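## Task

Get exactly one small part (block, cylinder or plug) into every pocket of the turntable's trays. Parts may be released just above a chute's rim in the lid so they fall through. Pockets only pass under the chutes briefly: pressing the green button starts a quarter turn, counter-clockwise when viewed from above, and 4.1 s after the press a pocket is passing beneath each chute. A press only registers if the turntable is stationary (white glowing strips on the lid edges mean it is turning) and the button is held down briefly; let it rise again before pressing once more. Only 5 quarter turns can be triggered. The turntable must be stationary at the end. Arm bases in metres and facing in degrees counter-clockwise from +x: arm1 x=+0.63 y=-0.09 z=+0.74 facing -133; arm2 x=-0.01 y=+0.63 z=+0.81 facing -48; arm3 x=-0.63 y=+0.00 z=+0.80 facing +50; arm4 x=+0.07 y=-0.63 z=+0.75 facing +132. Finish with all grippers open and the arms moved away; anything held in place only by a robot does not count.

## Robot and tools

ROBOTS. Four identical i2rt Big YAM arms, arm1 to arm4, each with six joints, a two-finger gripper and a wrist camera. With joints 1 and 6 at 0 and the hand held level pointing forward, the wrist camera rides on top of the hand looking toward the fingertips. Reach is roughly 1.0 m from the joint-1 axis. Joints move at different speeds, so the hand can sweep a wide, curved path between postures. Two room cameras exist: cam_corner and cam_top.

FRAME. One shared scene frame, origin on the floor, +z up, lengths in metres. The hand point is midway between the fingertips; the hand's z axis runs along the fingers and the fingers close along its y axis. Base positions and facings are given in the task; facing is degrees counter-clockwise from +x.

JOINTS (all absolute targets, radians except the gripper; tolerance for done in brackets):
- joint1_rad -2.879 to 2.879 (±0.045): turns the arm about its base, positive counter-clockwise from above; 0 points the arm along the base's facing.
- joint2_rad 0 to 3.141 (±0.14): shoulder; 0 has the upper arm pointing back about level, increasing lifts it up then forward.
- joint3_rad 0 to 3.019 (±0.09): elbow; 0 is fully folded, increasing opens it.
- joint4_rad -1.692 to 1.57 (±0.055): hand pitch, positive tips the fingers up.
- joint5_rad -1.57 to 1.57 (±0.03): hand side swing, positive toward the arm's right.
- joint6_rad -2.094 to 2.094 (±0.035): hand roll, positive clockwise viewed from behind the hand.
- gripper_m 0 to 0.093 (±0.003): fingertip gap in metres; grip force tops out near 50 to 62 N per pad, lower on some grippers.

TOOLS.
execute_actions: argument actions is a list holding one action or none. The action is an object keyed by arm name (arm1, arm2, arm3, arm4); each arm holds a joints object mapping joint names above to absolute target values. Arms are independent entries; include only the joints you want to set, but an omitted joint or arm may still be driving toward an earlier target. All named motions begin together and may finish at different moments. Optional cameras: a list of camera names (arm1_cam_wrist to arm4_cam_wrist, cam_corner, cam_top, or all); omitted, null or all gives every camera, an empty list gives none. An unknown key, name or out-of-range value rejects the whole call with nothing moving. An empty actions list just reports state and images.
wait: seconds from 0 to 10; nothing new is commanded while the scene keeps running.
zoom_image: camera plus region [x0, y0, x1, y1] in pixels of that camera's latest full image, origin top-left, at most 504 by 504.
finished_scene: scene = number of the scene being ended; irreversible, and it reports success.

RESULTS. Each result gives every robot's state (joint_positions etc.) and images; the pictures line lists which camera each image came from, in order. joint_status tells how each commanded motion of the last accepted action ended: off_target (stopped short and may keep pushing), contact_stop or time_out (old target dropped, joint holds where it stopped; a timed-out joint may keep a target up to 0.375, 0.375, 0.113, 0.225, 0.075, 0.3 rad away for joints 1 to 6 and keep pushing, listed in on_its_own). "joint command not followed", usually with a cause line, means a self/inter-arm clearance check withheld that arm's targets (gripper targets still run); those joints show not_followed and may be retried on later actions until valid targets arrive. on_its_own covers what the call did not command; its "held at" value is a held target, not a position. To relieve a pushing joint, command its reported position. Tiny target changes may not move a joint. MOTOR HOT appears from 85 °C; at 100 °C an OVER-TEMPERATURE FAULT drops that arm and its gripper until cooled, with limit_stop_at_motor_heat on unfinished keys; resend those targets afterwards.

BEHAVIOUR AND CAUTIONS. Arms do not stop on contact; they keep pushing, possibly hard, which can overheat motors. Holding loads also heats motors, even while you are deciding. The simulation runs on during your replies and the robots hold the last command. The clearance check may act too late and ignores fingers, gripper housings and wrist cameras, so plan arm paths apart. A hard press between two robots fails the task; a hard hit may. Knocking anything out of the work area fails the task. Avoid drops from height, slips, slams and hard pushes. Loose objects may occasionally get a brief shove. Parts for a chute should be released just above its rim; press the button only when the lid strips are not white, hold briefly, then lift off. Before finishing, open grippers, withdraw the arms and confirm the turntable is still.

Each tool is called after "Emit:" by a JSON object that holds its "api" and its "payload".

## Session

Emit:
{"api": "execute_actions", "payload": {"actions": []}}

Scene clock: 0.00 s.
Motor temperatures (°C, as the motors report them): arm1=[32 33 33 35 34 35] | arm2=[34 32 34 34 32 33] | arm3=[32 35 35 35 33 32] | arm4=[34 33 32 35 32 34]
arm1.joint_positions: joint1_rad=+0.268 joint2_rad=+0.435 joint3_rad=+1.449 joint4_rad=-1.532 joint5_rad=+0.010 joint6_rad=-0.014 gripper_m=+0.094
arm1.joint_status: not commanded
arm1.hand: x=+0.5645 y=-0.1884 z=+1.2948 quat_wxyz=(-0.262, -0.738, -0.449, +0.430) (m; scene frame)
arm2.joint_positions: joint1_rad=-0.647 joint2_rad=+0.453 joint3_rad=+1.452 joint4_rad=-1.551 joint5_rad=-0.002 joint6_rad=+0.014 gripper_m=+0.094
arm2.joint_status: not commanded
arm2.hand: x=+0.0019 y=+0.5061 z=+1.3642 quat_wxyz=(-0.362, -0.591, -0.641, +0.330) (m; scene frame)
arm3.joint_positions: joint1_rad=+0.604 joint2_rad=+0.448 joint3_rad=+1.469 joint4_rad=-1.544 joint5_rad=+0.012 joint6_rad=-0.002 gripper_m=+0.095
arm3.joint_status: not commanded
arm3.hand: x=-0.6094 y=+0.1191 z=+1.3631 quat_wxyz=(-0.373, +0.578, -0.641, -0.340) (m; scene frame)
arm4.joint_positions: joint1_rad=-0.105 joint2_rad=+0.440 joint3_rad=+1.468 joint4_rad=-1.539 joint5_rad=-0.007 joint6_rad=+0.009 gripper_m=+0.094
arm4.joint_status: not commanded
arm4.hand: x=+0.0034 y=-0.5331 z=+1.3119 quat_wxyz=(-0.223, +0.769, -0.391, -0.454) (m; scene frame)
pictures: arm1_cam_wrist, arm2_cam_wrist, arm3_cam_wrist, arm4_cam_wrist, cam_corner, cam_top
Images, in order (width x height): arm1_cam_wrist 504x504, arm2_cam_wrist 504x504, arm3_cam_wrist 504x504, arm4_cam_wrist 504x504, cam_corner 504x504, cam_top 504x504.

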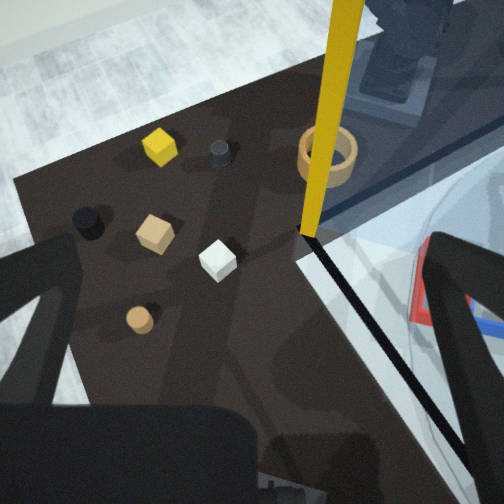

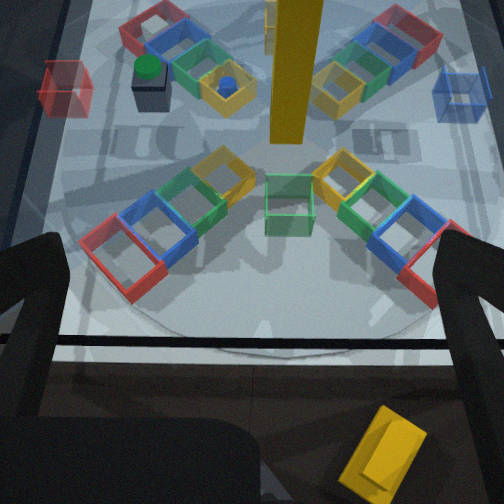

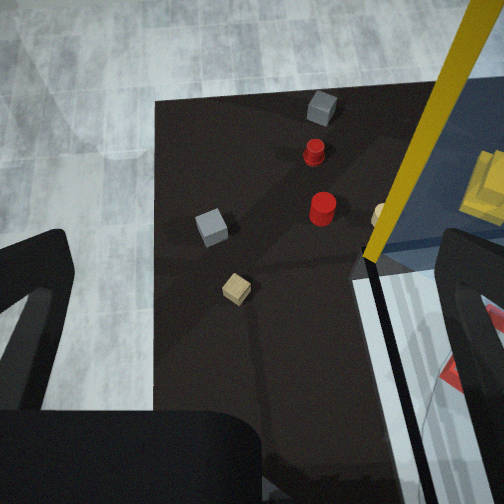

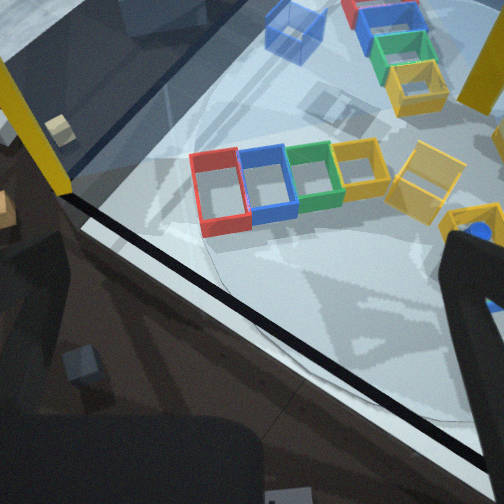

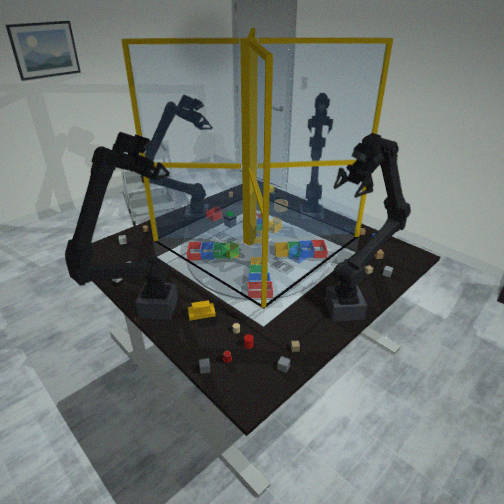

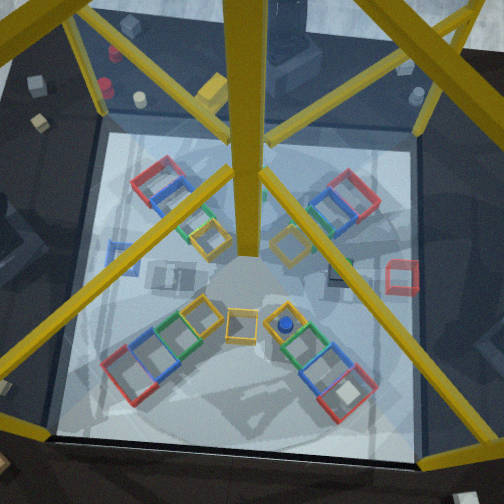

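Emit:
{"api": "zoom_image", "payload": {"camera": "cam_top", "region": [0, 0, 504, 250]}}

Emit:
{"api": "zoom_image", "payload": {"camera": "cam_top", "region": [50, 130, 450, 470]}}

Emit:
{"api": "zoom_image", "payload": {"camera": "cam_corner", "region": [60, 160, 450, 400]}}

Region (0, 0, 504, 250) of cam_top's 504x504 image, scaled by 1.000; it fills the top 250 rows of this view, and the rest is white.

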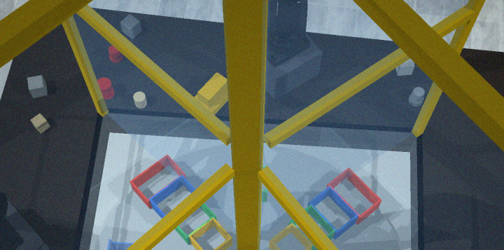

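Region (50, 130, 450, 470) of cam_top's 504x504 image, scaled by 1.260, with more detail than that image has; it fills the top 428 rows of this view, and the rest is white.

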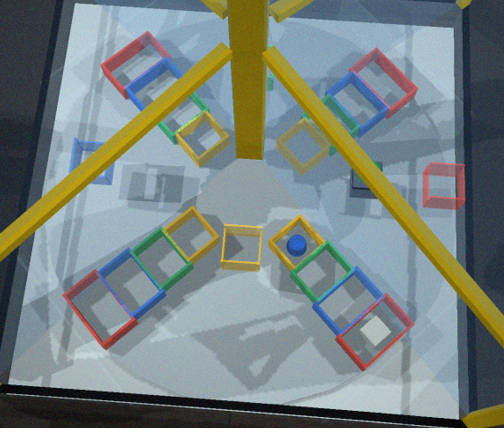

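Region (60, 160, 450, 400) of cam_corner's 504x504 image, scaled by 1.292, with more detail than that image has; it fills the top 310 rows of this view, and the rest is white.

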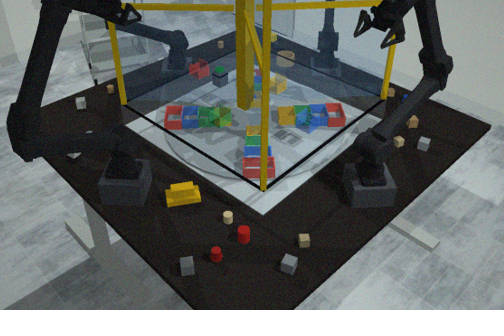

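Emit:
{"api": "execute_actions", "payload": {"actions": [{"arm1":{"joints":{"joint1_rad":0.75,"joint2_rad":1.0,"joint3_rad":1.0,"joint4_rad":-1.57}},"arm2":{"joints":{"joint1_rad":0.84,"joint2_rad":1.3,"joint3_rad":1.2,"joint4_rad":-1.47}},"arm3":{"joints":{"joint1_rad":0.7,"joint2_rad":0.8,"joint3_rad":0.9,"joint4_rad":-1.5}},"arm4":{"joints":{"joint1_rad":0.84,"joint2_rad":1.5,"joint3_rad":1.5,"joint4_rad":-1.3}}}]}}

Scene clock: 106.27 s.
Motor temperatures (°C, as the motors report them): arm1=[32 34 37 36 34 35] | arm2=[34 33 39 35 33 36] | arm3=[32 36 38 35 33 32] | arm4=[34 34 37 36 32 34]
arm1.joint_positions: joint1_rad=+0.748 joint2_rad=+1.006 joint3_rad=+0.992 joint4_rad=-1.556 joint5_rad=+0.011 joint6_rad=-0.014 gripper_m=+0.094
arm1.joint_status: all done
arm1.hand: x=+0.6255 y=-0.3425 z=+0.9787 quat_wxyz=(-0.005, -0.701, -0.713, +0.003) (m; scene frame)
arm2.joint_positions: joint1_rad=+0.835 joint2_rad=+1.293 joint3_rad=+1.188 joint4_rad=-1.472 joint5_rad=-0.003 joint6_rad=+0.026 gripper_m=+0.094
arm2.joint_status: all done
arm2.hand: x=+0.3499 y=+0.6315 z=+1.0391 quat_wxyz=(+0.007, -0.013, -1.000, +0.001) (m; scene frame)
arm3.joint_positions: joint1_rad=+0.696 joint2_rad=+0.801 joint3_rad=+0.900 joint4_rad=-1.508 joint5_rad=+0.012 joint6_rad=-0.002 gripper_m=+0.095
arm3.joint_status: all done
arm3.hand: x=-0.6246 y=+0.2274 z=+1.0508 quat_wxyz=(-0.061, +0.705, -0.704, -0.061) (m; scene frame)
arm4.joint_positions: joint1_rad=+0.850 joint2_rad=+1.512 joint3_rad=+1.484 joint4_rad=-1.304 joint5_rad=-0.006 joint6_rad=+0.009 gripper_m=+0.094
arm4.joint_status: all done
arm4.hand: x=-0.4324 y=-0.6396 z=+1.0149 quat_wxyz=(+0.006, +0.993, +0.005, -0.119) (m; scene frame)
pictures: arm1_cam_wrist, arm2_cam_wrist, arm3_cam_wrist, arm4_cam_wrist, cam_corner, cam_top
Images, in order (width x height): arm1_cam_wrist 504x504, arm2_cam_wrist 504x504, arm3_cam_wrist 504x504, arm4_cam_wrist 504x504, cam_corner 504x504, cam_top 504x504.

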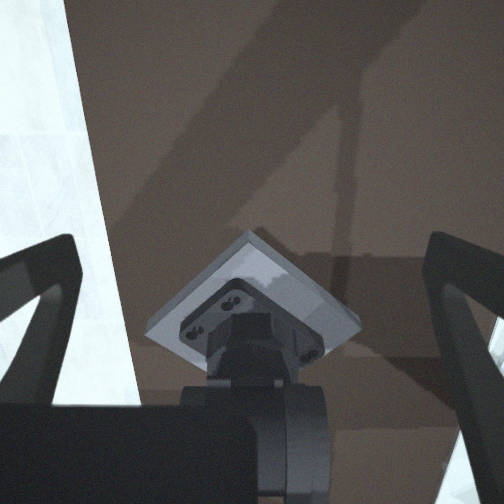

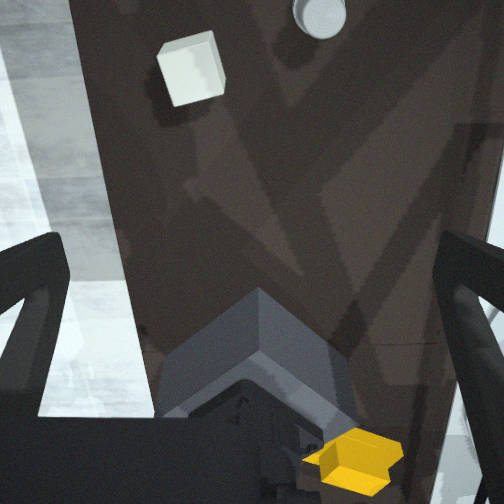

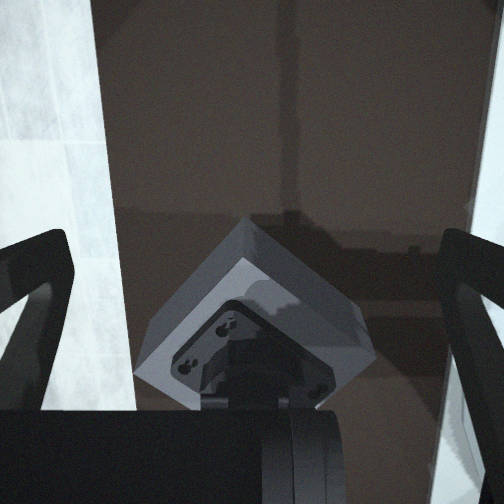

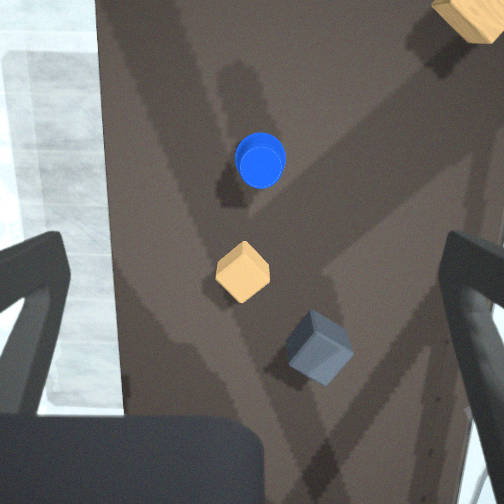

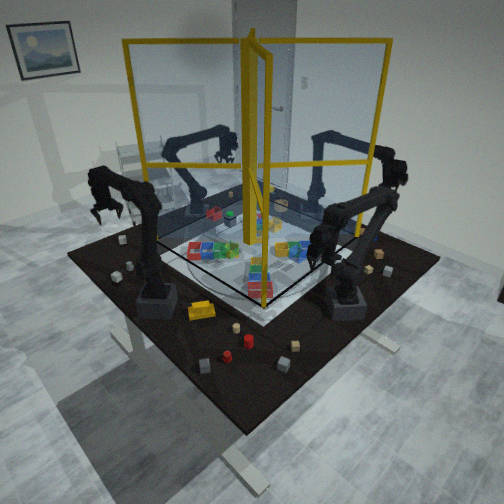

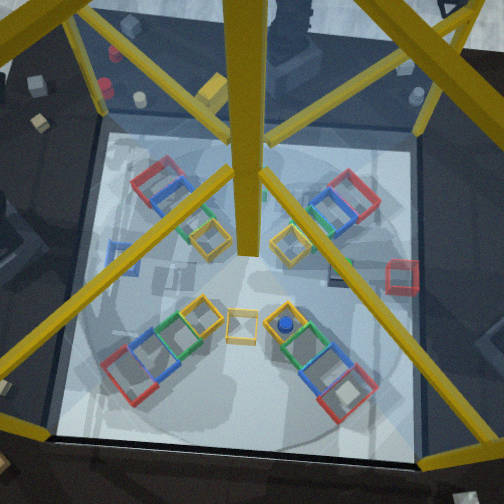

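Emit:
{"api": "execute_actions", "payload": {"actions": [{"arm1":{"joints":{"joint4_rad":-0.7}},"arm2":{"joints":{"joint3_rad":1.8}},"arm3":{"joints":{"joint2_rad":1.25}},"arm4":{"joints":{"joint4_rad":-1.55, "joint2_rad":1.7}}}], "cameras": ["arm1_cam_wrist","arm2_cam_wrist","arm3_cam_wrist","arm4_cam_wrist"]}}

Scene clock: 128.53 s.
Motor temperatures (°C, as the motors report them): arm1=[32 34 38 35 34 35] | arm2=[34 33 41 34 33 34] | arm3=[32 35 39 35 33 32] | arm4=[34 35 39 36 32 34]
arm1.joint_positions: joint1_rad=+0.748 joint2_rad=+1.006 joint3_rad=+0.992 joint4_rad=-0.723 joint5_rad=+0.011 joint6_rad=-0.014 gripper_m=+0.094
arm1.joint_status: all done
arm1.hand: x=+0.6252 y=-0.5235 z=+1.0611 quat_wxyz=(-0.289, -0.643, -0.647, +0.290) (m; scene frame)
arm2.joint_positions: joint1_rad=+0.835 joint2_rad=+1.287 joint3_rad=+1.772 joint4_rad=-1.472 joint5_rad=-0.003 joint6_rad=+0.025 gripper_m=+0.094
arm2.joint_status: all done
arm2.hand: x=+0.4447 y=+0.6328 z=+1.2967 quat_wxyz=(-0.284, -0.011, -0.959, -0.003) (m; scene frame)
arm3.joint_positions: joint1_rad=+0.696 joint2_rad=+1.254 joint3_rad=+0.900 joint4_rad=-1.508 joint5_rad=+0.012 joint6_rad=-0.002 gripper_m=+0.095
arm3.joint_status: all done
arm3.hand: x=-0.6259 y=+0.2579 z=+0.9499 quat_wxyz=(+0.099, +0.702, -0.698, +0.099) (m; scene frame)
arm4.joint_positions: joint1_rad=+0.850 joint2_rad=+1.722 joint3_rad=+1.484 joint4_rad=-1.541 joint5_rad=-0.006 joint6_rad=+0.009 gripper_m=+0.094
arm4.joint_status: all done
arm4.hand: x=-0.3913 y=-0.6390 z=+0.9161 quat_wxyz=(+0.002, +0.995, +0.004, +0.104) (m; scene frame)
pictures: arm1_cam_wrist, arm2_cam_wrist, arm3_cam_wrist, arm4_cam_wrist
Images, in order (width x height): arm1_cam_wrist 504x504, arm2_cam_wrist 504x504, arm3_cam_wrist 504x504, arm4_cam_wrist 504x504.

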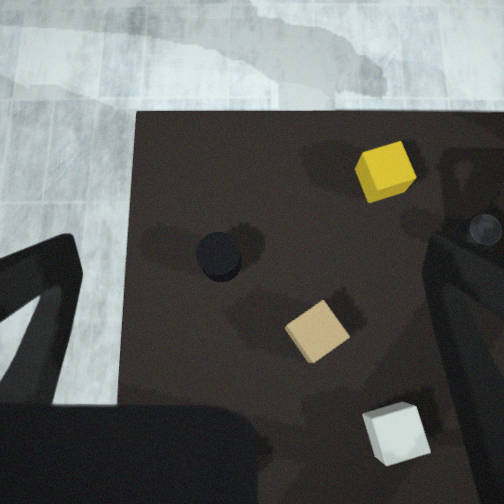

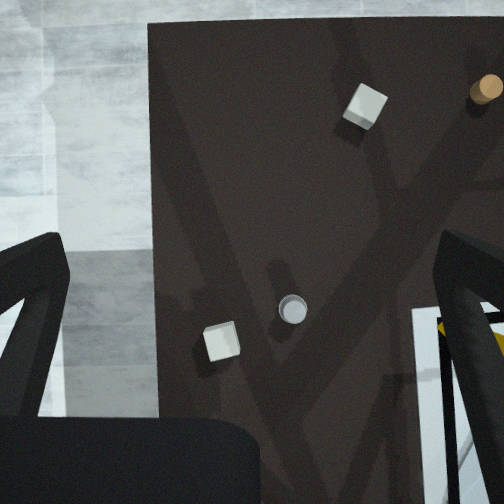

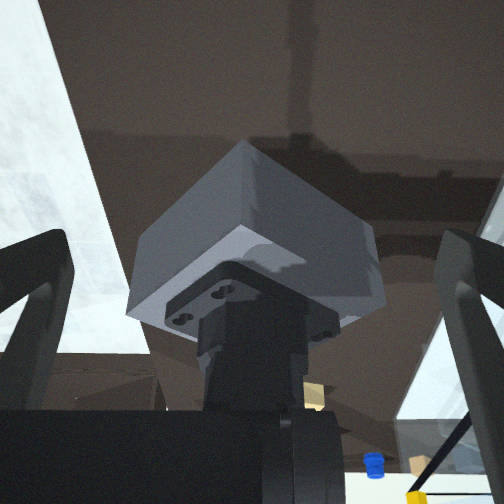

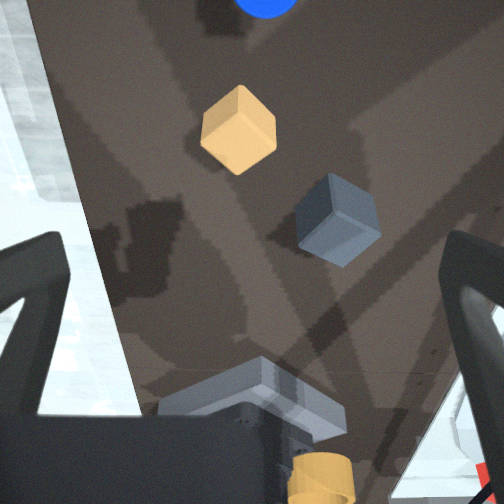

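Emit:
{"api": "zoom_image", "payload": {"camera": "arm4_cam_wrist", "region": [150, 0, 450, 300]}}

Region (150, 0, 450, 300) of arm4_cam_wrist's 504x504 image, scaled by 1.680, with more detail than that image has.

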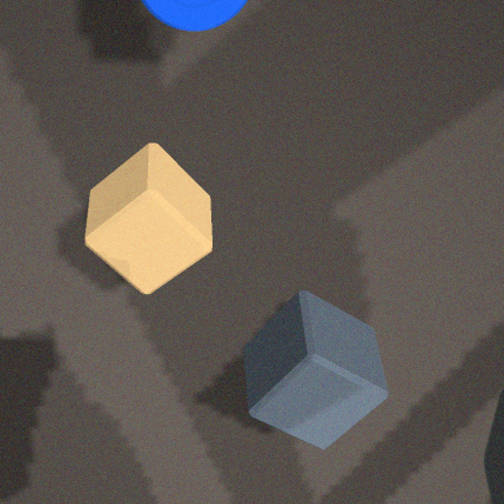

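Emit:
{"api": "execute_actions", "payload": {"actions": [{"arm1":{"joints":{"joint2_rad":0.8,"joint3_rad":0.85,"joint4_rad":-1.2}},"arm2":{"joints":{"joint2_rad":0.8,"joint3_rad":0.85,"joint4_rad":-1.2}},"arm3":{"joints":{"joint2_rad":0.8,"joint3_rad":0.85,"joint4_rad":-1.2}},"arm4":{"joints":{"joint2_rad":0.8,"joint3_rad":0.85,"joint4_rad":-1.2}}}], "cameras": []}}

Emit:
{"api": "execute_actions", "payload": {"actions": [{"arm1":{"joints":{"joint1_rad":-1.09}},"arm2":{"joints":{"joint1_rad":-0.75}},"arm3":{"joints":{"joint1_rad":-0.87}},"arm4":{"joints":{"joint1_rad":-0.63}}}], "cameras": []}}

Emit:
{"api": "execute_actions", "payload": {"actions": [{"arm1":{"joints":{"joint2_rad":0.82,"joint3_rad":0.835,"joint4_rad":-0.977}},"arm2":{"joints":{"joint2_rad":0.82,"joint3_rad":0.835,"joint4_rad":-0.977}},"arm3":{"joints":{"joint2_rad":0.82,"joint3_rad":0.835,"joint4_rad":-0.977}},"arm4":{"joints":{"joint2_rad":0.82,"joint3_rad":0.835,"joint4_rad":-0.977}}}]}}

Scene clock: 246.80 s.
Motor temperatures (°C, as the motors report them): arm1=[32 34 43 36 34 35] | arm2=[34 34 47 35 32 34] | arm3=[32 36 40 35 33 32] | arm4=[34 38 41 36 32 34]
arm1.joint_positions: joint1_rad=+0.748 joint2_rad=+0.789 joint3_rad=+0.859 joint4_rad=-1.183 joint5_rad=+0.011 joint6_rad=-0.014 gripper_m=+0.094
arm1.joint_status: all done
arm1.hand: x=+0.6254 y=-0.3767 z=+0.9968 quat_wxyz=(-0.164, -0.684, -0.692, +0.164) (m; scene frame)
arm2.joint_positions: joint1_rad=+0.835 joint2_rad=+0.805 joint3_rad=+0.845 joint4_rad=-1.213 joint5_rad=-0.003 joint6_rad=+0.025 gripper_m=+0.094
arm2.joint_status: all done
arm2.hand: x=+0.2735 y=+0.6315 z=+1.0515 quat_wxyz=(-0.194, -0.011, -0.981, -0.002) (m; scene frame)
arm3.joint_positions: joint1_rad=+0.696 joint2_rad=+0.790 joint3_rad=+0.842 joint4_rad=-1.224 joint5_rad=+0.012 joint6_rad=-0.002 gripper_m=+0.095
arm3.joint_status: all done
arm3.hand: x=-0.6247 y=+0.2811 z=+1.0471 quat_wxyz=(-0.144, +0.692, -0.693, -0.144) (m; scene frame)
arm4.joint_positions: joint1_rad=+0.850 joint2_rad=+0.800 joint3_rad=+0.860 joint4_rad=-1.214 joint5_rad=-0.006 joint6_rad=+0.009 gripper_m=+0.094
arm4.joint_status: all done
arm4.hand: x=-0.2124 y=-0.6355 z=+0.9993 quat_wxyz=(+0.007, +0.978, +0.005, -0.207) (m; scene frame)
pictures: none
No camera images: the call's "cameras" was empty. Leave "cameras" out to get every camera's image.

Scene clock: 248.70 s.
Motor temperatures (°C, as the motors report them): arm1=[32 34 43 36 34 35] | arm2=[34 34 47 35 32 34] | arm3=[32 36 40 35 33 32] | arm4=[34 38 41 36 32 34]
arm1.joint_positions: joint1_rad=-1.086 joint2_rad=+0.790 joint3_rad=+0.859 joint4_rad=-1.183 joint5_rad=+0.011 joint6_rad=-0.014 gripper_m=+0.094
arm1.joint_status: all done
arm1.hand: x=+0.3439 y=-0.0064 z=+0.9891 quat_wxyz=(+0.032, -0.968, +0.121, +0.217) (m; scene frame)
arm2.joint_positions: joint1_rad=-0.747 joint2_rad=+0.805 joint3_rad=+0.845 joint4_rad=-1.211 joint5_rad=-0.001 joint6_rad=+0.023 gripper_m=+0.094
arm2.joint_status: all done
arm2.hand: x=-0.0150 y=+0.3455 z=+1.0553 quat_wxyz=(-0.141, -0.704, -0.681, +0.144) (m; scene frame)
arm3.joint_positions: joint1_rad=-0.866 joint2_rad=+0.792 joint3_rad=+0.842 joint4_rad=-1.219 joint5_rad=+0.013 joint6_rad=-0.002 gripper_m=+0.095
arm3.joint_status: all done
arm3.hand: x=-0.3452 y=+0.0008 z=+1.0405 quat_wxyz=(-0.193, +0.003, -0.981, +0.000) (m; scene frame)
arm4.joint_positions: joint1_rad=-0.623 joint2_rad=+0.800 joint3_rad=+0.860 joint4_rad=-1.210 joint5_rad=-0.007 joint6_rad=+0.009 gripper_m=+0.094
arm4.joint_status: all done
arm4.hand: x=+0.0405 y=-0.3433 z=+0.9991 quat_wxyz=(-0.134, +0.729, -0.653, -0.158) (m; scene frame)
pictures: none
No camera images: the call's "cameras" was empty. Leave "cameras" out to get every camera's image.

Scene clock: 249.63 s.
Motor temperatures (°C, as the motors report them): arm1=[32 34 42 36 34 35] | arm2=[34 34 47 35 32 34] | arm3=[32 36 40 35 33 32] | arm4=[34 38 41 36 32 34]
arm1.joint_positions: joint1_rad=-1.086 joint2_rad=+0.810 joint3_rad=+0.843 joint4_rad=-0.998 joint5_rad=+0.011 joint6_rad=-0.014 gripper_m=+0.094
arm1.joint_status: all done
arm1.hand: x=+0.3064 y=+0.0035 z=+0.9971 quat_wxyz=(+0.041, -0.949, +0.120, +0.287) (m; scene frame)
arm2.joint_positions: joint1_rad=-0.747 joint2_rad=+0.813 joint3_rad=+0.838 joint4_rad=-0.993 joint5_rad=-0.001 joint6_rad=+0.023 gripper_m=+0.094
arm2.joint_status: all done
arm2.hand: x=-0.0154 y=+0.2993 z=+1.0748 quat_wxyz=(-0.210, -0.685, -0.664, +0.212) (m; scene frame)
arm3.joint_positions: joint1_rad=-0.866 joint2_rad=+0.813 joint3_rad=+0.837 joint4_rad=-1.003 joint5_rad=+0.013 joint6_rad=-0.002 gripper_m=+0.095
arm3.joint_status: all done
arm3.hand: x=-0.2968 y=+0.0010 z=+1.0569 quat_wxyz=(-0.286, +0.002, -0.958, +0.000) (m; scene frame)
arm4.joint_positions: joint1_rad=-0.623 joint2_rad=+0.813 joint3_rad=+0.841 joint4_rad=-0.993 joint5_rad=-0.007 joint6_rad=+0.009 gripper_m=+0.094
arm4.joint_status: all done
arm4.hand: x=+0.0354 y=-0.2994 z=+1.0120 quat_wxyz=(-0.194, +0.711, -0.637, -0.225) (m; scene frame)
pictures: arm1_cam_wrist, arm2_cam_wrist, arm3_cam_wrist, arm4_cam_wrist, cam_corner, cam_top
Images, in order (width x height): arm1_cam_wrist 504x504, arm2_cam_wrist 504x504, arm3_cam_wrist 504x504, arm4_cam_wrist 504x504, cam_corner 504x504, cam_top 504x504.

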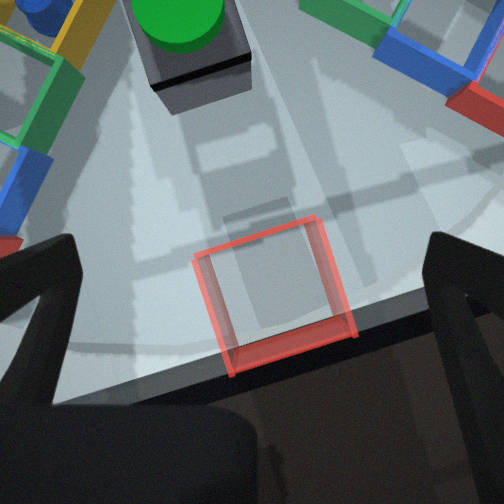

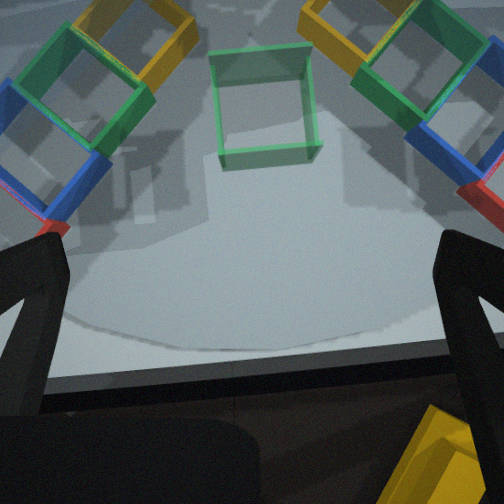

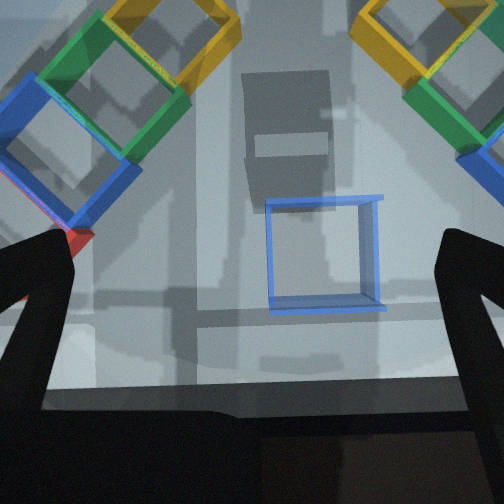

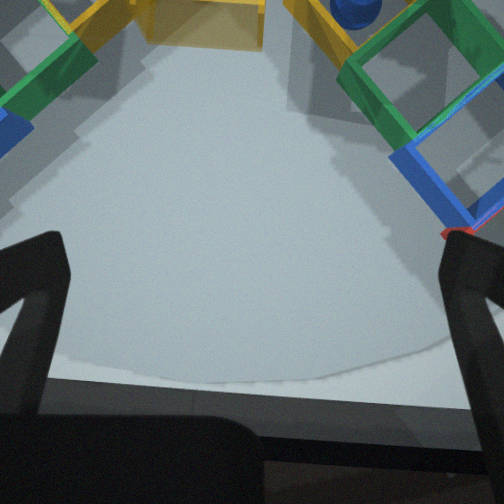

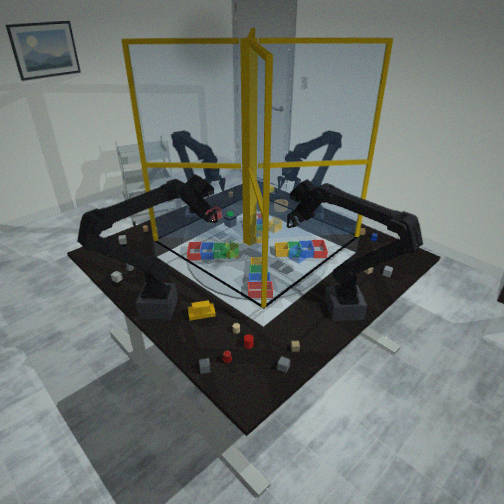

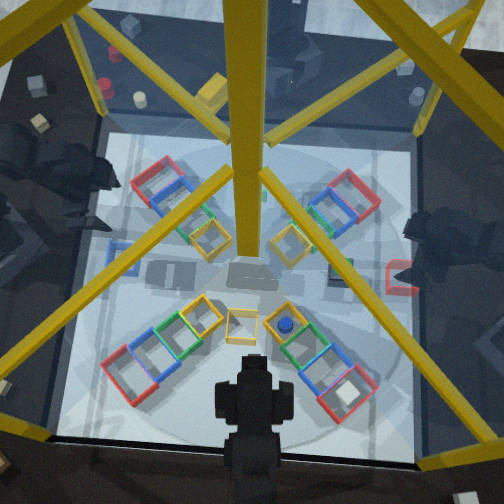

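Emit:
{"api": "zoom_image", "payload": {"camera": "cam_corner", "region": [170, 180, 350, 310]}}

Emit:
{"api": "zoom_image", "payload": {"camera": "arm1_cam_wrist", "region": [100, 0, 420, 400]}}

Region (170, 180, 350, 310) of cam_corner's 504x504 image, scaled by 2.800, with more detail than that image has.

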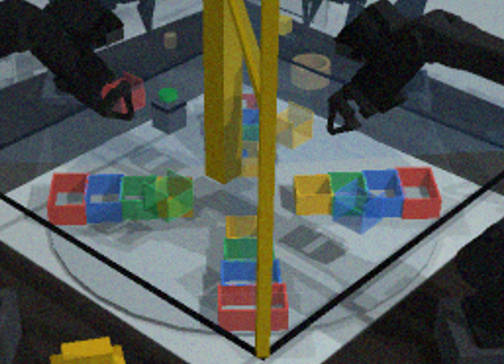

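Region (100, 0, 420, 400) of arm1_cam_wrist's 504x504 image, scaled by 1.260, with more detail than that image has; it fills the left 403 columns of this view, and the rest is white.

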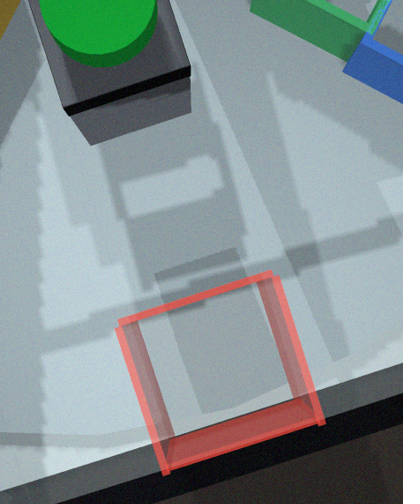

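Emit:
{"api": "execute_actions", "payload": {"actions": [{"arm1":{"joints":{"joint1_rad":-1.127,"joint2_rad":0.732,"joint3_rad":0.685,"joint4_rad":-0.913}},"arm2":{"joints":{"joint1_rad":-0.759,"joint2_rad":1.15,"joint3_rad":0.722,"joint4_rad":-0.531}},"arm3":{"joints":{"joint1_rad":-0.989,"joint2_rad":0.876,"joint3_rad":0.60,"joint4_rad":-0.686}},"arm4":{"joints":{"joint1_rad":-0.566,"joint2_rad":1.199,"joint3_rad":0.993,"joint4_rad":-0.755}}}]}}

Scene clock: 310.10 s.
Motor temperatures (°C, as the motors report them): arm1=[32 34 42 36 34 35] | arm2=[34 33 46 35 32 34] | arm3=[32 36 42 35 33 32] | arm4=[34 35 42 36 32 34]
arm1.joint_positions: joint1_rad=-1.121 joint2_rad=+0.733 joint3_rad=+0.691 joint4_rad=-0.934 joint5_rad=+0.011 joint6_rad=-0.014 gripper_m=+0.094
arm1.joint_status: all done
arm1.hand: x=+0.3357 y=+0.0064 z=+0.9502 quat_wxyz=(+0.046, -0.949, +0.136, +0.282) (m; scene frame)
arm2.joint_positions: joint1_rad=-0.752 joint2_rad=+1.154 joint3_rad=+0.719 joint4_rad=-0.547 joint5_rad=-0.001 joint6_rad=+0.023 gripper_m=+0.094
arm2.joint_status: all done
arm2.hand: x=-0.0190 y=+0.2172 z=+0.9553 quat_wxyz=(-0.206, -0.688, -0.664, +0.208) (m; scene frame)
arm3.joint_positions: joint1_rad=-0.989 joint2_rad=+0.877 joint3_rad=+0.593 joint4_rad=-0.712 joint5_rad=+0.012 joint6_rad=-0.002 gripper_m=+0.095
arm3.joint_status: all done
arm3.hand: x=-0.2984 y=-0.0382 z=+0.9506 quat_wxyz=(-0.277, -0.056, -0.959, +0.017) (m; scene frame)
arm4.joint_positions: joint1_rad=-0.574 joint2_rad=+1.212 joint3_rad=+0.949 joint4_rad=-0.767 joint5_rad=-0.007 joint6_rad=+0.009 gripper_m=+0.094
arm4.joint_status: all done
arm4.hand: x=+0.0004 y=-0.1880 z=+0.9498 quat_wxyz=(-0.168, +0.733, -0.626, -0.206) (m; scene frame)
pictures: arm1_cam_wrist, arm2_cam_wrist, arm3_cam_wrist, arm4_cam_wrist, cam_corner, cam_top
Images, in order (width x height): arm1_cam_wrist 504x504, arm2_cam_wrist 504x504, arm3_cam_wrist 504x504, arm4_cam_wrist 504x504, cam_corner 504x504, cam_top 504x504.

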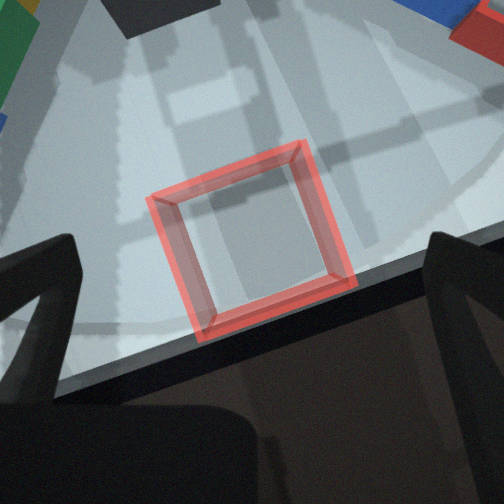

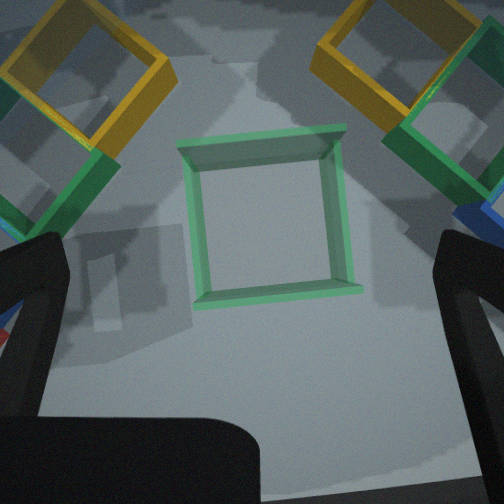

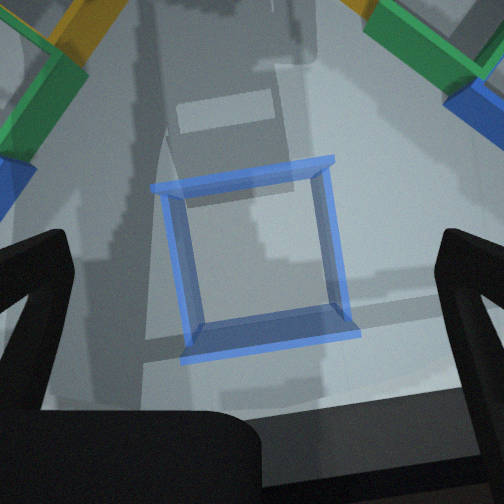

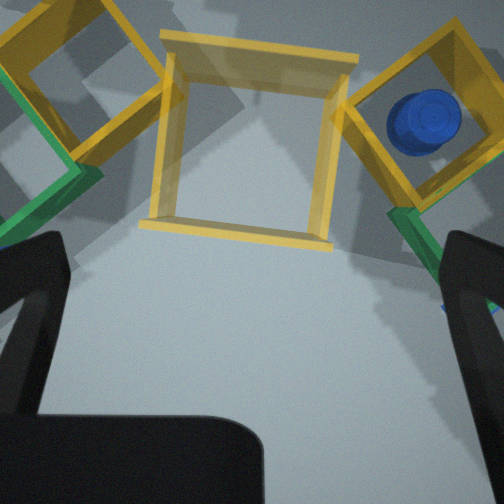

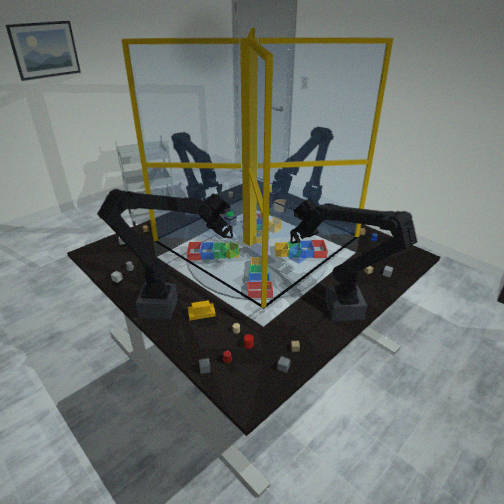

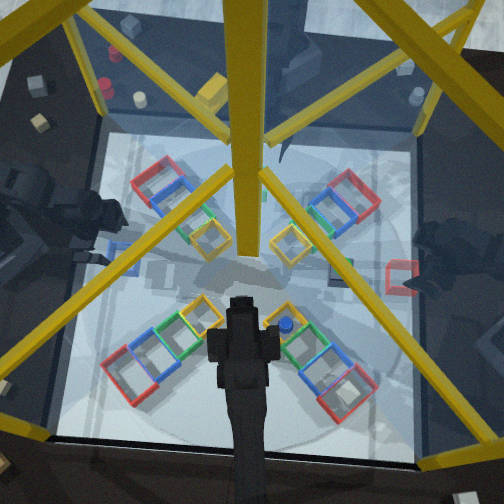

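Emit:
{"api": "execute_actions", "payload": {"actions": [{"arm1":{"joints":{"joint1_rad":-1.013,"joint2_rad":1.093,"joint3_rad":1.063,"joint4_rad":-0.93}},"arm2":{"joints":{"joint1_rad":0.75,"joint2_rad":0.8,"joint3_rad":0.9,"joint4_rad":-1.2}},"arm3":{"joints":{"joint1_rad":0.62,"joint2_rad":0.8,"joint3_rad":0.9,"joint4_rad":-1.2}},"arm4":{"joints":{"joint1_rad":0.72,"joint2_rad":0.8,"joint3_rad":0.9,"joint4_rad":-1.2}}}], "cameras": ["arm1_cam_wrist"]}}

Emit:
{"api": "execute_actions", "payload": {"actions": [{"arm2":{"joints":{"joint2_rad":1.11,"joint3_rad":1.242,"joint4_rad":-1.092}},"arm3":{"joints":{"joint2_rad":1.11,"joint3_rad":1.242,"joint4_rad":-1.092}},"arm4":{"joints":{"joint2_rad":1.11,"joint3_rad":1.242,"joint4_rad":-1.092}}}], "cameras": ["arm2_cam_wrist","arm3_cam_wrist","arm4_cam_wrist","cam_top"]}}

Scene clock: 375.87 s.
Motor temperatures (°C, as the motors report them): arm1=[32 34 44 36 34 35] | arm2=[34 34 47 35 32 34] | arm3=[32 36 43 36 33 32] | arm4=[34 36 48 36 32 34]
arm1.joint_positions: joint1_rad=-1.015 joint2_rad=+1.083 joint3_rad=+1.015 joint4_rad=-0.934 joint5_rad=+0.011 joint6_rad=-0.014 gripper_m=+0.094
arm1.joint_status: all done
arm1.hand: x=+0.2165 y=-0.0033 z=+0.9977 quat_wxyz=(+0.029, -0.958, +0.086, +0.272) (m; scene frame)
arm2.joint_positions: joint1_rad=+0.748 joint2_rad=+0.801 joint3_rad=+0.889 joint4_rad=-1.188 joint5_rad=-0.003 joint6_rad=+0.023 gripper_m=+0.094
arm2.joint_status: all done
arm2.hand: x=+0.2866 y=+0.6054 z=+1.0764 quat_wxyz=(-0.230, -0.052, -0.972, +0.009) (m; scene frame)
arm3.joint_positions: joint1_rad=+0.617 joint2_rad=+0.803 joint3_rad=+0.862 joint4_rad=-1.183 joint5_rad=+0.011 joint6_rad=-0.002 gripper_m=+0.095
arm3.joint_status: all done
arm3.hand: x=-0.6014 y=+0.2948 z=+1.0574 quat_wxyz=(-0.166, +0.660, -0.716, -0.154) (m; scene frame)
arm4.joint_positions: joint1_rad=+0.713 joint2_rad=+0.794 joint3_rad=+0.904 joint4_rad=-1.193 joint5_rad=-0.007 joint6_rad=+0.009 gripper_m=+0.094
arm4.joint_status: all done
arm4.hand: x=-0.2227 y=-0.5949 z=+1.0246 quat_wxyz=(-0.009, +0.969, -0.061, -0.241) (m; scene frame)
pictures: arm1_cam_wrist
Images, in order (width x height): arm1_cam_wrist 504x504.

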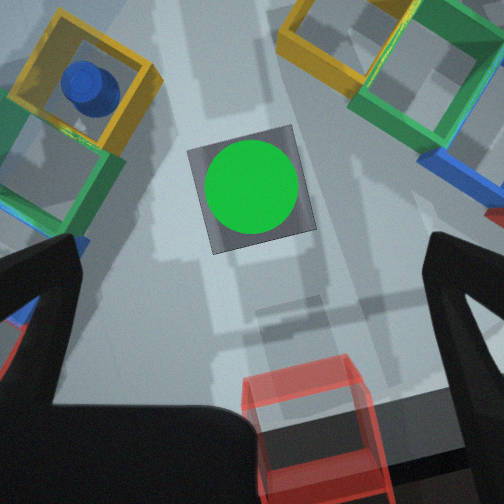

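Scene clock: 376.90 s.
Motor temperatures (°C, as the motors report them): arm1=[32 34 44 36 34 35] | arm2=[34 34 48 35 32 34] | arm3=[32 36 43 36 33 32] | arm4=[34 36 48 36 32 34]
arm1.joint_positions: joint1_rad=-1.015 joint2_rad=+1.083 joint3_rad=+1.015 joint4_rad=-0.934 joint5_rad=+0.011 joint6_rad=-0.014 gripper_m=+0.094
arm1.joint_status: not commanded
arm1.hand: x=+0.2165 y=-0.0033 z=+0.9977 quat_wxyz=(+0.029, -0.958, +0.086, +0.272) (m; scene frame)
arm2.joint_positions: joint1_rad=+0.748 joint2_rad=+1.109 joint3_rad=+1.197 joint4_rad=-1.101 joint5_rad=-0.003 joint6_rad=+0.023 gripper_m=+0.094
arm2.joint_status: all done
arm2.hand: x=+0.4121 y=+0.5949 z=+1.1361 quat_wxyz=(-0.272, -0.052, -0.961, +0.010) (m; scene frame)
arm3.joint_positions: joint1_rad=+0.617 joint2_rad=+1.111 joint3_rad=+1.180 joint4_rad=-1.108 joint5_rad=+0.011 joint6_rad=-0.002 gripper_m=+0.095
arm3.joint_status: all done
arm3.hand: x=-0.5908 y=+0.4188 z=+1.1220 quat_wxyz=(-0.196, +0.653, -0.709, -0.182) (m; scene frame)
arm4.joint_positions: joint1_rad=+0.713 joint2_rad=+1.114 joint3_rad=+1.179 joint4_rad=-1.099 joint5_rad=-0.007 joint6_rad=+0.009 gripper_m=+0.094
arm4.joint_status: all done
arm4.hand: x=-0.3447 y=-0.5804 z=+1.0657 quat_wxyz=(-0.010, +0.962, -0.061, -0.265) (m; scene frame)
pictures: arm2_cam_wrist, arm3_cam_wrist, arm4_cam_wrist, cam_top
Images, in order (width x height): arm2_cam_wrist 504x504, arm3_cam_wrist 504x504, arm4_cam_wrist 504x504, cam_top 504x504.

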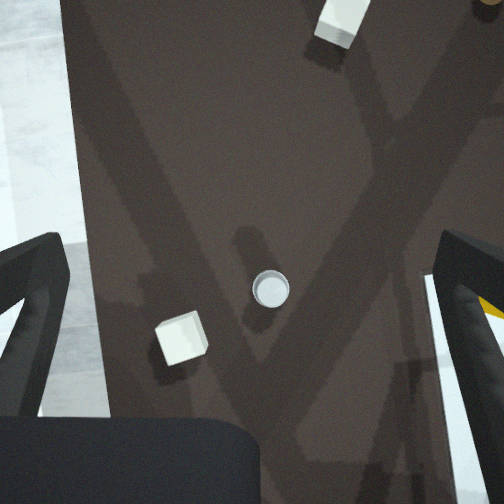

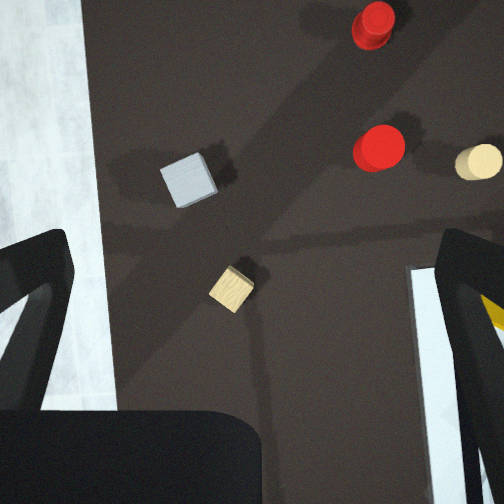

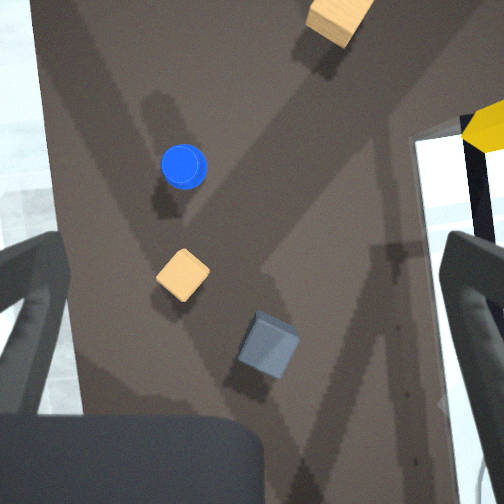

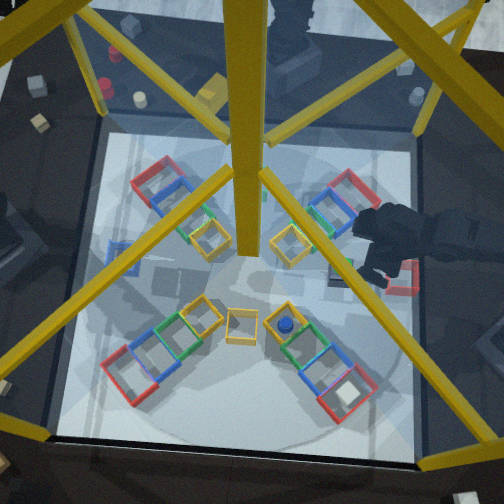

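Emit:
{"api": "execute_actions", "payload": {"actions": [{"arm1":{"joints":{"joint2_rad":0.75,"joint3_rad":0.8,"joint4_rad":-1.4}},"arm2":{"joints":{"joint1_rad":0.693,"joint2_rad":1.546,"joint3_rad":0.827,"joint4_rad":-0.851}},"arm3":{"joints":{"joint1_rad":0.376,"joint2_rad":1.847,"joint3_rad":1.292,"joint4_rad":-1.016}},"arm4":{"joints":{"joint1_rad":0.834,"joint2_rad":1.683,"joint3_rad":1.204,"joint4_rad":-1.092}}}], "cameras": ["arm2_cam_wrist","arm3_cam_wrist","arm4_cam_wrist"]}}

Emit:
{"api": "execute_actions", "payload": {"actions": [{"arm1":{"joints":{"joint1_rad":0.81}}}], "cameras": []}}

Emit:
{"api": "execute_actions", "payload": {"actions": [{"arm1":{"joints":{"joint2_rad":1.753,"joint3_rad":1.36,"joint4_rad":-1.155}}}], "cameras": ["arm1_cam_wrist"]}}

Scene clock: 431.27 s.
Motor temperatures (°C, as the motors report them): arm1=[32 34 50 36 34 35] | arm2=[34 34 54 35 32 34] | arm3=[32 36 49 35 33 32] | arm4=[34 36 54 36 32 34]
arm1.joint_positions: joint1_rad=-1.015 joint2_rad=+0.739 joint3_rad=+0.811 joint4_rad=-1.384 joint5_rad=+0.011 joint6_rad=-0.014 gripper_m=+0.094
arm1.joint_status: all done
arm1.hand: x=+0.4000 y=-0.0385 z=+0.9622 quat_wxyz=(+0.014, -0.989, +0.087, +0.120) (m; scene frame)
arm2.joint_positions: joint1_rad=+0.692 joint2_rad=+1.545 joint3_rad=+0.806 joint4_rad=-0.861 joint5_rad=-0.003 joint6_rad=+0.023 gripper_m=+0.094
arm2.joint_status: all done
arm2.hand: x=+0.3378 y=+0.5799 z=+0.8196 quat_wxyz=(+0.018, -0.083, -0.996, +0.000) (m; scene frame)
arm3.joint_positions: joint1_rad=+0.368 joint2_rad=+1.860 joint3_rad=+1.267 joint4_rad=-1.030 joint5_rad=+0.012 joint6_rad=-0.002 gripper_m=+0.095
arm3.joint_status: all done
arm3.hand: x=-0.4674 y=+0.4748 z=+0.8215 quat_wxyz=(+0.020, +0.584, -0.812, +0.012) (m; scene frame)
arm4.joint_positions: joint1_rad=+0.835 joint2_rad=+1.702 joint3_rad=+1.179 joint4_rad=-1.099 joint5_rad=-0.007 joint6_rad=+0.009 gripper_m=+0.094
arm4.joint_status: all done
arm4.hand: x=-0.3822 y=-0.6327 z=+0.8127 quat_wxyz=(+0.004, +1.000, -0.002, +0.025) (m; scene frame)
pictures: arm2_cam_wrist, arm3_cam_wrist, arm4_cam_wrist
Images, in order (width x height): arm2_cam_wrist 504x504, arm3_cam_wrist 504x504, arm4_cam_wrist 504x504.

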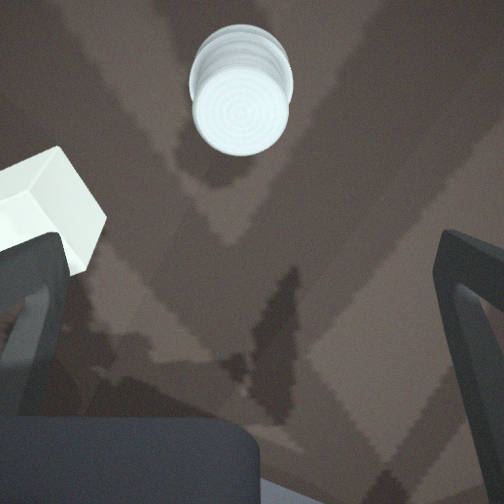

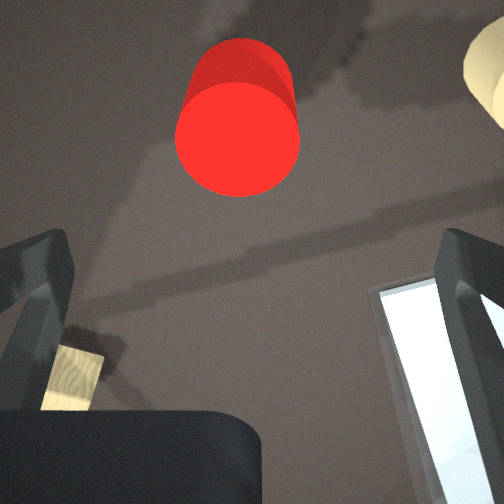

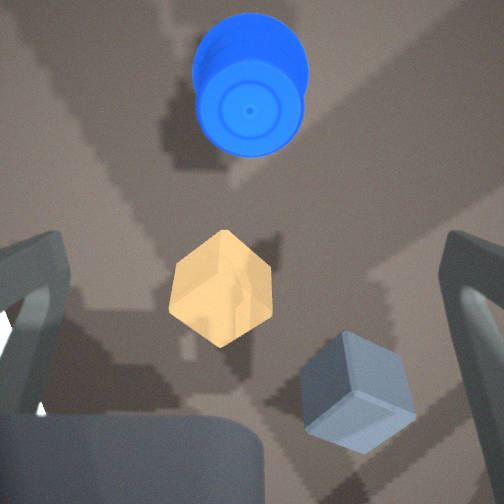

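Scene clock: 433.17 s.
Motor temperatures (°C, as the motors report them): arm1=[32 34 49 36 34 35] | arm2=[34 34 54 35 32 34] | arm3=[32 36 48 35 33 32] | arm4=[34 36 53 36 32 34]
arm1.joint_positions: joint1_rad=+0.805 joint2_rad=+0.739 joint3_rad=+0.811 joint4_rad=-1.384 joint5_rad=+0.009 joint6_rad=-0.014 gripper_m=+0.094
arm1.joint_status: all done
arm1.hand: x=+0.6390 y=-0.3151 z=+0.9683 quat_wxyz=(-0.098, -0.675, -0.725, +0.091) (m; scene frame)
arm2.joint_positions: joint1_rad=+0.692 joint2_rad=+1.545 joint3_rad=+0.806 joint4_rad=-0.861 joint5_rad=-0.003 joint6_rad=+0.023 gripper_m=+0.094
arm2.joint_status: not commanded
arm2.hand: x=+0.3378 y=+0.5799 z=+0.8196 quat_wxyz=(+0.018, -0.083, -0.996, +0.000) (m; scene frame)
arm3.joint_positions: joint1_rad=+0.368 joint2_rad=+1.860 joint3_rad=+1.267 joint4_rad=-1.030 joint5_rad=+0.012 joint6_rad=-0.002 gripper_m=+0.095
arm3.joint_status: not commanded
arm3.hand: x=-0.4674 y=+0.4748 z=+0.8215 quat_wxyz=(+0.020, +0.584, -0.812, +0.012) (m; scene frame)
arm4.joint_positions: joint1_rad=+0.835 joint2_rad=+1.702 joint3_rad=+1.179 joint4_rad=-1.099 joint5_rad=-0.007 joint6_rad=+0.009 gripper_m=+0.094
arm4.joint_status: not commanded
arm4.hand: x=-0.3822 y=-0.6327 z=+0.8127 quat_wxyz=(+0.004, +1.000, -0.002, +0.025) (m; scene frame)
pictures: none
No camera images: the call's "cameras" was empty. Leave "cameras" out to get every camera's image.

Scene clock: 434.77 s.
Motor temperatures (°C, as the motors report them): arm1=[32 34 49 36 34 35] | arm2=[34 34 53 35 32 34] | arm3=[32 36 48 35 33 32] | arm4=[34 36 52 36 32 34]
arm1.joint_positions: joint1_rad=+0.805 joint2_rad=+1.761 joint3_rad=+1.328 joint4_rad=-1.162 joint5_rad=+0.009 joint6_rad=-0.014 gripper_m=+0.094
arm1.joint_status: all done
arm1.hand: x=+0.6573 y=-0.5853 z=+0.8296 quat_wxyz=(+0.003, -0.680, -0.733, -0.006) (m; scene frame)
arm2.joint_positions: joint1_rad=+0.692 joint2_rad=+1.545 joint3_rad=+0.806 joint4_rad=-0.861 joint5_rad=-0.003 joint6_rad=+0.023 gripper_m=+0.094
arm2.joint_status: not commanded
arm2.hand: x=+0.3378 y=+0.5799 z=+0.8196 quat_wxyz=(+0.018, -0.083, -0.996, +0.000) (m; scene frame)
arm3.joint_positions: joint1_rad=+0.368 joint2_rad=+1.860 joint3_rad=+1.267 joint4_rad=-1.030 joint5_rad=+0.012 joint6_rad=-0.002 gripper_m=+0.095
arm3.joint_status: not commanded
arm3.hand: x=-0.4674 y=+0.4748 z=+0.8215 quat_wxyz=(+0.020, +0.584, -0.812, +0.012) (m; scene frame)
arm4.joint_positions: joint1_rad=+0.835 joint2_rad=+1.702 joint3_rad=+1.179 joint4_rad=-1.099 joint5_rad=-0.007 joint6_rad=+0.009 gripper_m=+0.094
arm4.joint_status: not commanded
arm4.hand: x=-0.3822 y=-0.6327 z=+0.8127 quat_wxyz=(+0.004, +1.000, -0.002, +0.025) (m; scene frame)
pictures: arm1_cam_wrist
Images, in order (width x height): arm1_cam_wrist 504x504.

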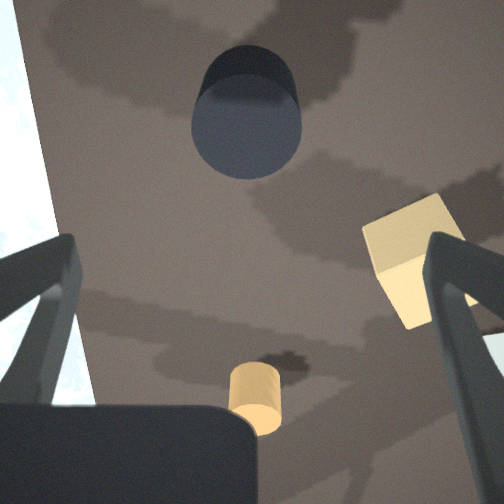

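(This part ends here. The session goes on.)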